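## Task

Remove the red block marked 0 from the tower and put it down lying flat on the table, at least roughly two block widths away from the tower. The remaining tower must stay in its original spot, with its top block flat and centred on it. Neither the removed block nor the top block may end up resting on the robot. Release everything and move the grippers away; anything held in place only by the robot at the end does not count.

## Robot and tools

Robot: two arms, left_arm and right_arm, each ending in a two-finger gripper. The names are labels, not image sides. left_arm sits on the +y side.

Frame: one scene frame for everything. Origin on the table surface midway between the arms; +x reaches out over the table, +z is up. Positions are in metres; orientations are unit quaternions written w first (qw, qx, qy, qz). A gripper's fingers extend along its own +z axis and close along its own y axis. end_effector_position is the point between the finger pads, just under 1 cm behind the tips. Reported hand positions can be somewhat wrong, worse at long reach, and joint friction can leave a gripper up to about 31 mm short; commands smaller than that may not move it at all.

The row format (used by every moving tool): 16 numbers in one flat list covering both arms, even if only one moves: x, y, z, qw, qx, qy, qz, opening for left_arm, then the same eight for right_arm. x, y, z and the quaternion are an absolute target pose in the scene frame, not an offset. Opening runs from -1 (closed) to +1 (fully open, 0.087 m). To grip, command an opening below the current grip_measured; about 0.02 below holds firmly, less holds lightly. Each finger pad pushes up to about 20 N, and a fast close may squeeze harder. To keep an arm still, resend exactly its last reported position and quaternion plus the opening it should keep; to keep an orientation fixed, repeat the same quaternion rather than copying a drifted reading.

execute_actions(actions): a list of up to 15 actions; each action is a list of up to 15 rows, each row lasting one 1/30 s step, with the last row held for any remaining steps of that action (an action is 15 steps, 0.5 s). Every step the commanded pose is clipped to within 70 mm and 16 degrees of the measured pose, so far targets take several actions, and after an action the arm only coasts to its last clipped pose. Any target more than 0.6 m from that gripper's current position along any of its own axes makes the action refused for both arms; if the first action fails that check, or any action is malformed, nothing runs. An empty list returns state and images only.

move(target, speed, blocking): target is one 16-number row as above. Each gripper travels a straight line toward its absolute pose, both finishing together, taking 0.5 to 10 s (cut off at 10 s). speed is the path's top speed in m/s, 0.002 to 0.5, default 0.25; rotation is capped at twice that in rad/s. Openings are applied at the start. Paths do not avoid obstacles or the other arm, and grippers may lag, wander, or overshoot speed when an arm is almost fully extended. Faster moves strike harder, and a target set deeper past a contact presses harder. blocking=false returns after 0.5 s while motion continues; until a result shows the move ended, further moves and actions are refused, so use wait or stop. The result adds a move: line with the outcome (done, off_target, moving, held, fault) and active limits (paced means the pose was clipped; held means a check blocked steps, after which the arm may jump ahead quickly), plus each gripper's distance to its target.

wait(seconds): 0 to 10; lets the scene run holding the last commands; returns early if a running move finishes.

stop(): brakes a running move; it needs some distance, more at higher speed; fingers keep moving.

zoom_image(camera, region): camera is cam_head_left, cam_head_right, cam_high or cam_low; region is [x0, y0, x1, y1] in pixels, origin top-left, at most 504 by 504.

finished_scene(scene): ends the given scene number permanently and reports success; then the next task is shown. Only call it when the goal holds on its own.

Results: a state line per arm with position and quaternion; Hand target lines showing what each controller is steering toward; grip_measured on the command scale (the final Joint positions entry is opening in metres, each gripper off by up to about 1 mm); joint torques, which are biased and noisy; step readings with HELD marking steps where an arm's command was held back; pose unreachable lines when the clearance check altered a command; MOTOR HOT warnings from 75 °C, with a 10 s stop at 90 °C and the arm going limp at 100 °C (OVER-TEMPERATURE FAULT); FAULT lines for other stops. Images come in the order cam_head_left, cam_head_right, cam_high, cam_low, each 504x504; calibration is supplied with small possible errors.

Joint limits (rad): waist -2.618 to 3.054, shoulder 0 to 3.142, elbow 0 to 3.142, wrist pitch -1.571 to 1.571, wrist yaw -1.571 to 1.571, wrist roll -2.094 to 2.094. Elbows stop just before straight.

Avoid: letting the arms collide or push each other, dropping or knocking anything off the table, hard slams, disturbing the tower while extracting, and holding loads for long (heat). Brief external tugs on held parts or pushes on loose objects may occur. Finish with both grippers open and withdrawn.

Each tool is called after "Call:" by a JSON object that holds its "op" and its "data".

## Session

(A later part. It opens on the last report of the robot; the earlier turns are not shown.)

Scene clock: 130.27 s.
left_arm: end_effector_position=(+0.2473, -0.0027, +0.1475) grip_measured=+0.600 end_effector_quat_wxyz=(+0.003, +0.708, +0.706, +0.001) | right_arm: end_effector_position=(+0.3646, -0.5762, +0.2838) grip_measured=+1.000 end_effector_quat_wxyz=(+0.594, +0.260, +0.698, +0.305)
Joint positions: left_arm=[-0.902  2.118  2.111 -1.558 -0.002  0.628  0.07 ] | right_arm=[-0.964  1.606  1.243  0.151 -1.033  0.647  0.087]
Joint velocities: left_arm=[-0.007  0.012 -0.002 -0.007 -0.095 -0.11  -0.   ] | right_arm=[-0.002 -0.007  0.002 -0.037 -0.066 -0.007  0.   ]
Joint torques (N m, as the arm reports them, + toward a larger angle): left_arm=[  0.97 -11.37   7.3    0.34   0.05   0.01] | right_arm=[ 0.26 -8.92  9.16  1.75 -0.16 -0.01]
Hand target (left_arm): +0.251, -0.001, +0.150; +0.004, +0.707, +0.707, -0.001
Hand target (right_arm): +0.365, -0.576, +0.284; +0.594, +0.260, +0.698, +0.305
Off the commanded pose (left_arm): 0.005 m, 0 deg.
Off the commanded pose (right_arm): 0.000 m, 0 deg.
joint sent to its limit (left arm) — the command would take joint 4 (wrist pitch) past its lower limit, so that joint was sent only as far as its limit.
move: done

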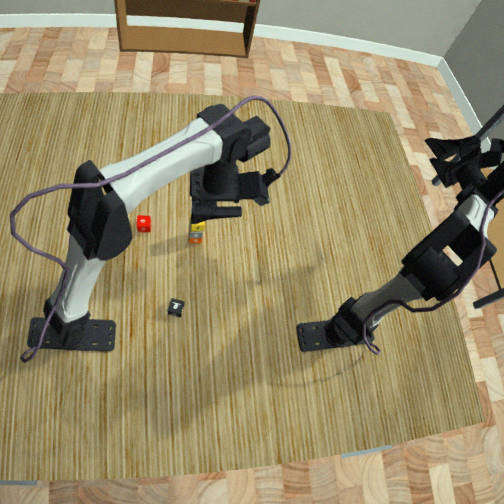

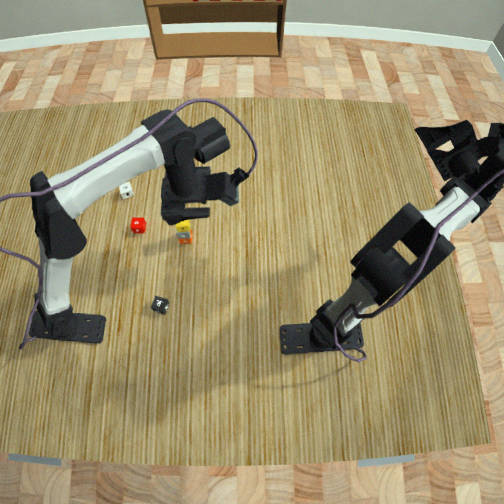

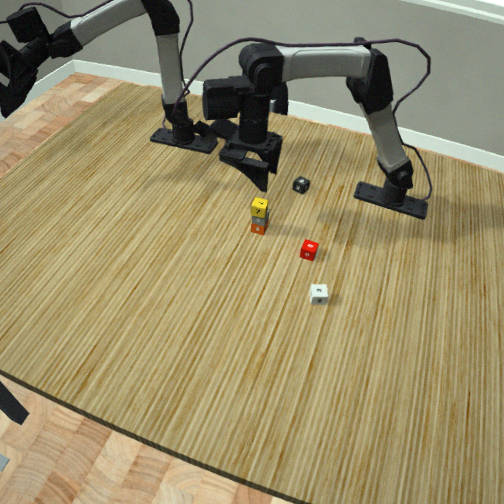

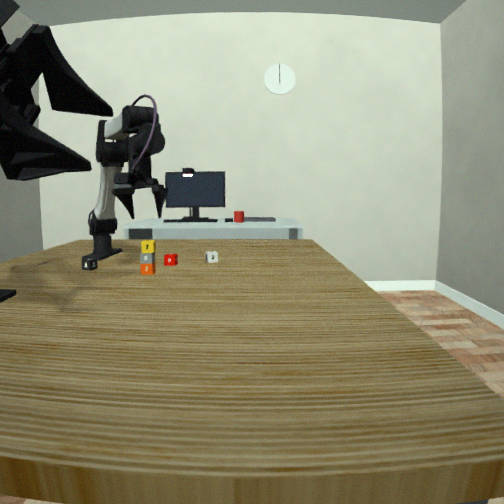

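Call:
{"op": "move", "data": {"target": [0.248,-0.01,0.05,0,0.7071,0.7071,0,0.3,0.3646,-0.5762,0.2838,0.594,0.26,0.698,0.305,1], "speed": 0.08}}

Call:
{"op": "zoom_image", "data": {"camera": "cam_low", "region": [100,170,220,290]}}

Scene clock: 139.87 s.
left_arm: end_effector_position=(+0.2506, -0.0076, +0.0575) grip_measured=+0.300 end_effector_quat_wxyz=(+0.005, +0.707, +0.707, +0.000) | right_arm: end_effector_position=(+0.3646, -0.5762, +0.2838) grip_measured=+1.000 end_effector_quat_wxyz=(+0.594, +0.260, +0.698, +0.305)
Joint positions: left_arm=[-0.902  2.118  1.752 -1.195 -0.002  0.624  0.057] | right_arm=[-0.964  1.606  1.243  0.151 -1.033  0.647  0.087]
Joint velocities: left_arm=[-0.002 -0.002 -0.007  0.007  0.037 -0.037 -0.001] | right_arm=[ 0.002 -0.012  0.002 -0.081 -0.022  0.007  0.   ]
Joint torques (N m, as the arm reports them, + toward a larger angle): left_arm=[ -0.55 -11.68   4.21   0.57   0.05  -0.15] | right_arm=[ 0.23 -8.87  9.16  1.77 -0.16 -0.03]
Hand target (left_arm): +0.247, -0.008, +0.050; -0.000, +0.707, +0.707, +0.000
Hand target (right_arm): +0.365, -0.576, +0.284; +0.594, +0.260, +0.698, +0.305
Off the commanded pose (left_arm): 0.008 m, 1 deg.
Off the commanded pose (right_arm): 0.000 m, 0 deg.
move: done

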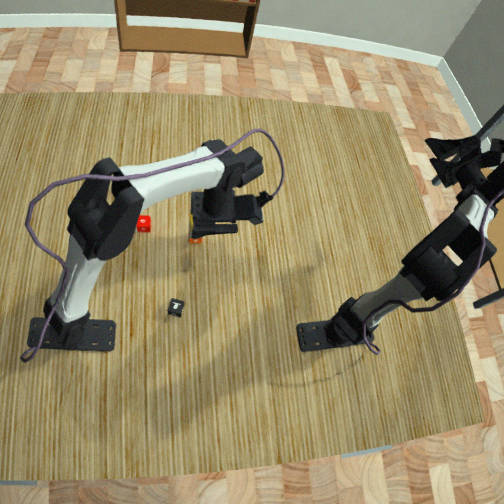

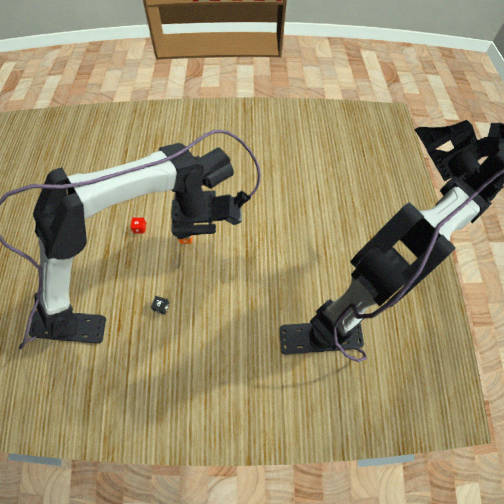

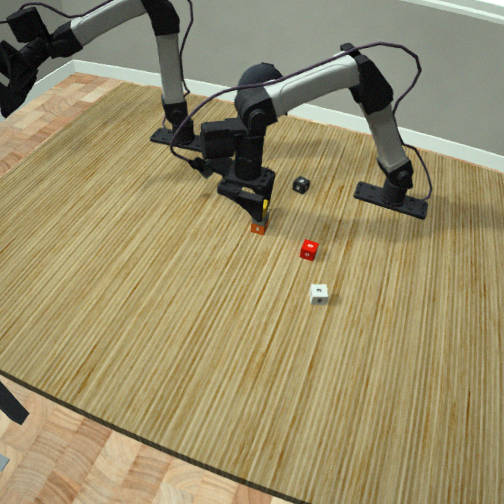

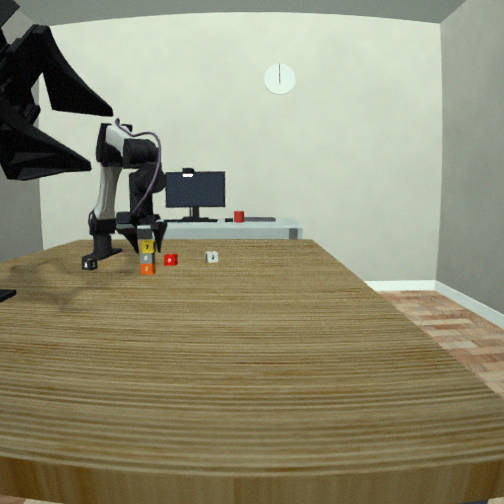

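Region (100, 170, 220, 290) of cam_low's 504x504 image, scaled by 4.200, with more detail than that image has.

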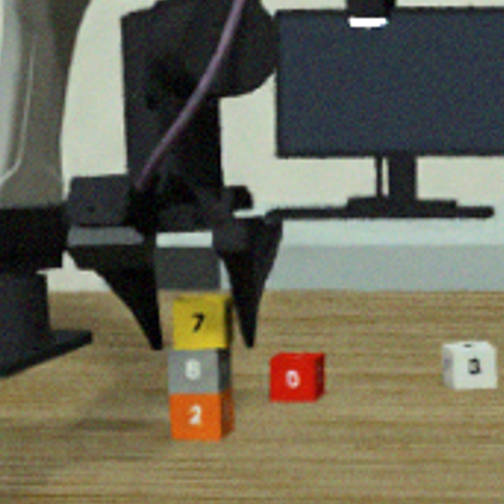

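Call:
{"op": "execute_actions", "data": {"actions": [[[0.248,-0.01,0.05,0,0.7071,0.7071,0,-0.1,0.3646,-0.5762,0.2838,0.594,0.26,0.698,0.305,1]],[[0.248,-0.01,0.05,0,0.7071,0.7071,0,-0.2,0.3646,-0.5762,0.2838,0.594,0.26,0.698,0.305,1]],[[0.248,-0.01,0.05,0,0.7071,0.7071,0,-0.275,0.3646,-0.5762,0.2838,0.594,0.26,0.698,0.305,1]],[[0.248,-0.01,0.05,0,0.7071,0.7071,0,-0.22,0.3646,-0.5762,0.2838,0.594,0.26,0.698,0.305,1]],[[0.248,-0.01,0.05,0,0.7071,0.7071,0,0.4,0.3646,-0.5762,0.2838,0.594,0.26,0.698,0.305,1]]]}}

Call:
{"op": "move", "data": {"target": [0.25,0.0,0.15,0,0.7071,0.7071,0,0.6,0.3646,-0.5762,0.2838,0.594,0.26,0.698,0.305,1], "speed": 0.12}}

Call:
{"op": "zoom_image", "data": {"camera": "cam_high", "region": [200,150,320,270]}}

Scene clock: 158.93 s.
left_arm: end_effector_position=(+0.2509, -0.0079, +0.0575) grip_measured=+0.400 end_effector_quat_wxyz=(+0.006, +0.707, +0.707, +0.000) | right_arm: end_effector_position=(+0.3646, -0.5762, +0.2838) grip_measured=+1.000 end_effector_quat_wxyz=(+0.594, +0.260, +0.698, +0.305)
Joint positions: left_arm=[-0.902  2.118  1.752 -1.193 -0.002  0.624  0.061] | right_arm=[-0.964  1.606  1.243  0.151 -1.033  0.647  0.087]
Joint velocities: left_arm=[ 0.012 -0.002 -0.022  0.081 -0.022 -0.037 -0.001] | right_arm=[ 0.012 -0.002 -0.007 -0.066 -0.037 -0.022  0.   ]
Joint torques (N m, as the arm reports them, + toward a larger angle): left_arm=[ -0.56 -11.04   5.25   0.56   0.05  -0.15] | right_arm=[ 0.21 -8.93  9.17  1.76 -0.17 -0.03]
Hand target (left_arm): +0.248, -0.010, +0.050; -0.000, +0.707, +0.707, +0.000
Hand target (right_arm): +0.365, -0.576, +0.284; +0.594, +0.260, +0.698, +0.305
Off the commanded pose (left_arm): 0.008 m, 1 deg.
Off the commanded pose (right_arm): 0.000 m, 0 deg.
Step readings (end_effector_position; steps 1 to 15: 1st action; 16 to 30: 2nd action; 31 to 45: 3rd action; 46 to 60: 4th action; 61 to 75: 5th action):
0: left_arm (+0.2509, -0.0079, +0.0575) | right_arm (+0.3646, -0.5762, +0.2838)
1: left_arm (+0.2509, -0.0079, +0.0575) | right_arm (+0.3646, -0.5762, +0.2838)
2: left_arm (+0.2509, -0.0079, +0.0575) | right_arm (+0.3646, -0.5762, +0.2838)
4: left_arm (+0.2509, -0.0079, +0.0575) | right_arm (+0.3646, -0.5762, +0.2838)
8: left_arm (+0.2509, -0.0079, +0.0575) | right_arm (+0.3646, -0.5762, +0.2838)
15: left_arm (+0.2509, -0.0079, +0.0575) | right_arm (+0.3646, -0.5762, +0.2838)
16: left_arm (+0.2509, -0.0079, +0.0575) | right_arm (+0.3646, -0.5762, +0.2838)
17: left_arm (+0.2509, -0.0079, +0.0575) | right_arm (+0.3646, -0.5762, +0.2838)
19: left_arm (+0.2509, -0.0079, +0.0575) | right_arm (+0.3646, -0.5762, +0.2838)
23: left_arm (+0.2509, -0.0079, +0.0575) | right_arm (+0.3646, -0.5762, +0.2838)
30: left_arm (+0.2509, -0.0079, +0.0575) | right_arm (+0.3646, -0.5762, +0.2838)
31: left_arm (+0.2509, -0.0079, +0.0575) | right_arm (+0.3646, -0.5762, +0.2838)
32: left_arm (+0.2509, -0.0079, +0.0575) | right_arm (+0.3646, -0.5762, +0.2838)
34: left_arm (+0.2509, -0.0079, +0.0575) | right_arm (+0.3646, -0.5762, +0.2838)
38: left_arm (+0.2509, -0.0079, +0.0575) | right_arm (+0.3646, -0.5762, +0.2838)
45: left_arm (+0.2509, -0.0079, +0.0575) | right_arm (+0.3646, -0.5762, +0.2838)
46: left_arm (+0.2509, -0.0079, +0.0575) | right_arm (+0.3646, -0.5762, +0.2838)
47: left_arm (+0.2509, -0.0079, +0.0575) | right_arm (+0.3646, -0.5762, +0.2838)
49: left_arm (+0.2509, -0.0079, +0.0575) | right_arm (+0.3646, -0.5762, +0.2838)
53: left_arm (+0.2509, -0.0079, +0.0575) | right_arm (+0.3646, -0.5762, +0.2838)
60: left_arm (+0.2509, -0.0079, +0.0575) | right_arm (+0.3646, -0.5762, +0.2838)
61: left_arm (+0.2509, -0.0079, +0.0575) | right_arm (+0.3646, -0.5762, +0.2838)
62: left_arm (+0.2509, -0.0079, +0.0575) | right_arm (+0.3646, -0.5762, +0.2838)
64: left_arm (+0.2509, -0.0079, +0.0575) | right_arm (+0.3646, -0.5762, +0.2838)
68: left_arm (+0.2509, -0.0079, +0.0575) | right_arm (+0.3646, -0.5762, +0.2838)
75: end_effector_position above

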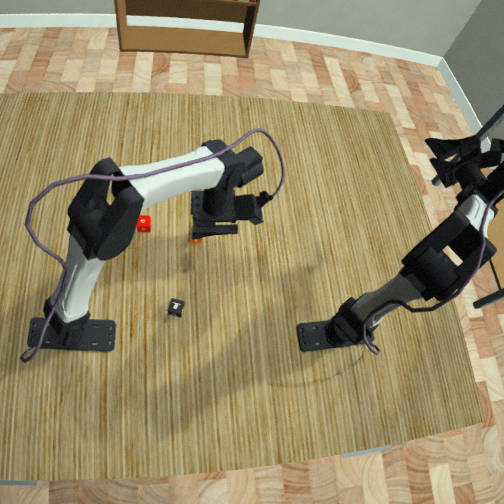

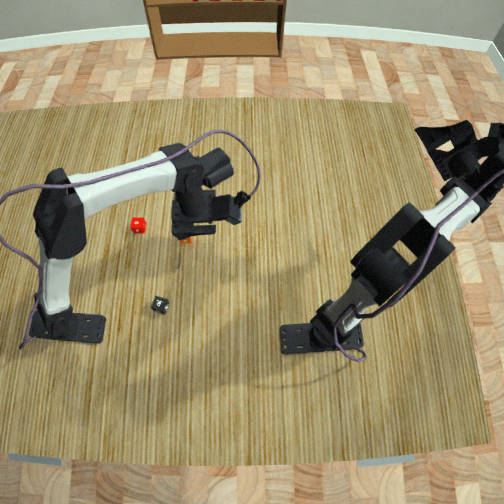

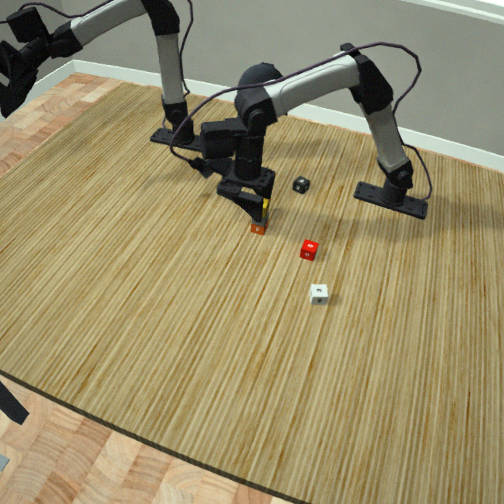

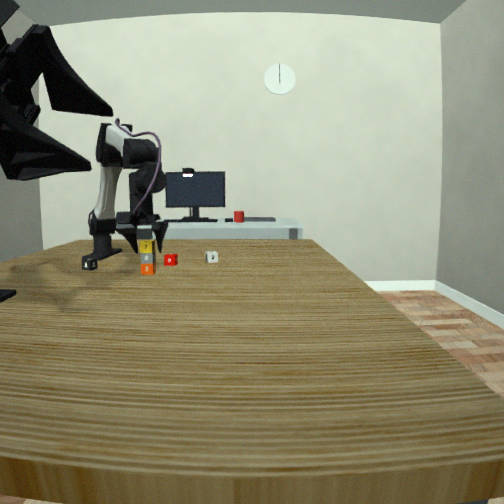

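Scene clock: 160.30 s.
left_arm: end_effector_position=(+0.2474, -0.0029, +0.1478) grip_measured=+0.600 end_effector_quat_wxyz=(+0.003, +0.708, +0.706, +0.000) | right_arm: end_effector_position=(+0.3646, -0.5762, +0.2838) grip_measured=+1.000 end_effector_quat_wxyz=(+0.594, +0.260, +0.698, +0.305)
Joint positions: left_arm=[-0.902  2.118  2.112 -1.558 -0.002  0.628  0.07 ] | right_arm=[-0.964  1.606  1.243  0.151 -1.033  0.647  0.087]
Joint velocities: left_arm=[ 0.017  0.012 -0.017 -0.037  0.037 -0.066  0.001] | right_arm=[-0.002 -0.017  0.007 -0.066 -0.022 -0.037  0.   ]
Joint torques (N m, as the arm reports them, + toward a larger angle): left_arm=[  0.95 -11.27   7.16   0.31   0.05   0.  ] | right_arm=[ 0.24 -8.97  9.17  1.75 -0.15 -0.03]
Hand target (left_arm): +0.251, -0.002, +0.150; +0.004, +0.707, +0.707, -0.000
Hand target (right_arm): +0.365, -0.576, +0.284; +0.594, +0.260, +0.698, +0.305
Off the commanded pose (left_arm): 0.004 m, 0 deg.
Off the commanded pose (right_arm): 0.000 m, 0 deg.
joint sent to its limit (left arm) — the command would take joint 4 (wrist pitch) past its lower limit, so that joint was sent only as far as its limit.
move: done

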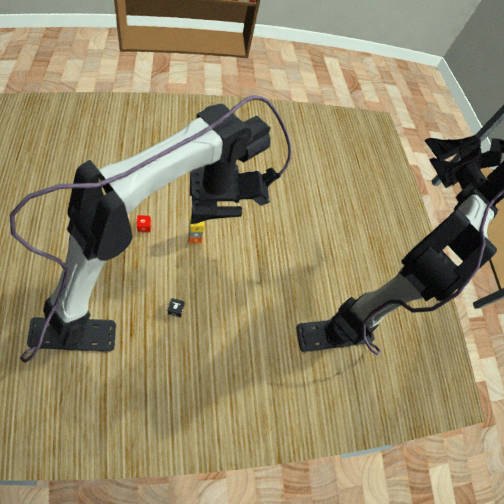

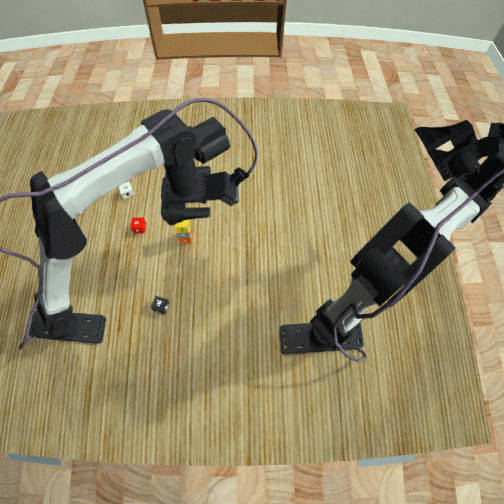

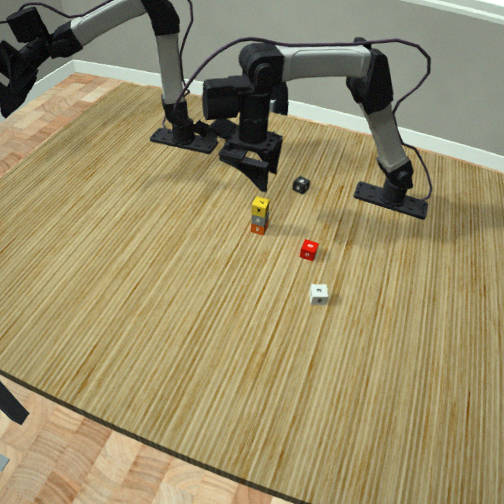

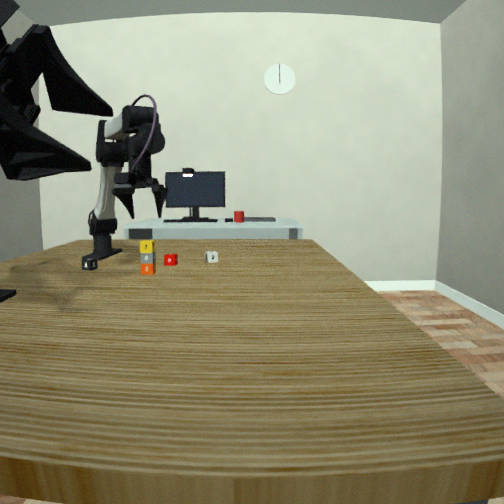

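Region (200, 150, 320, 270) of cam_high's 504x504 image, scaled by 4.200, with more detail than that image has.

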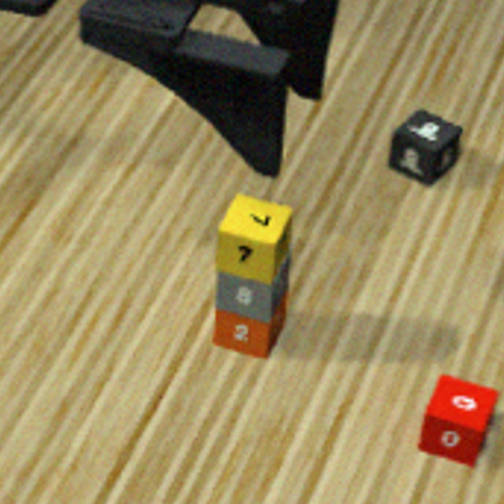

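Call:
{"op": "finished_scene", "data": {"scene": 1}}

The scene is finished: the task was done.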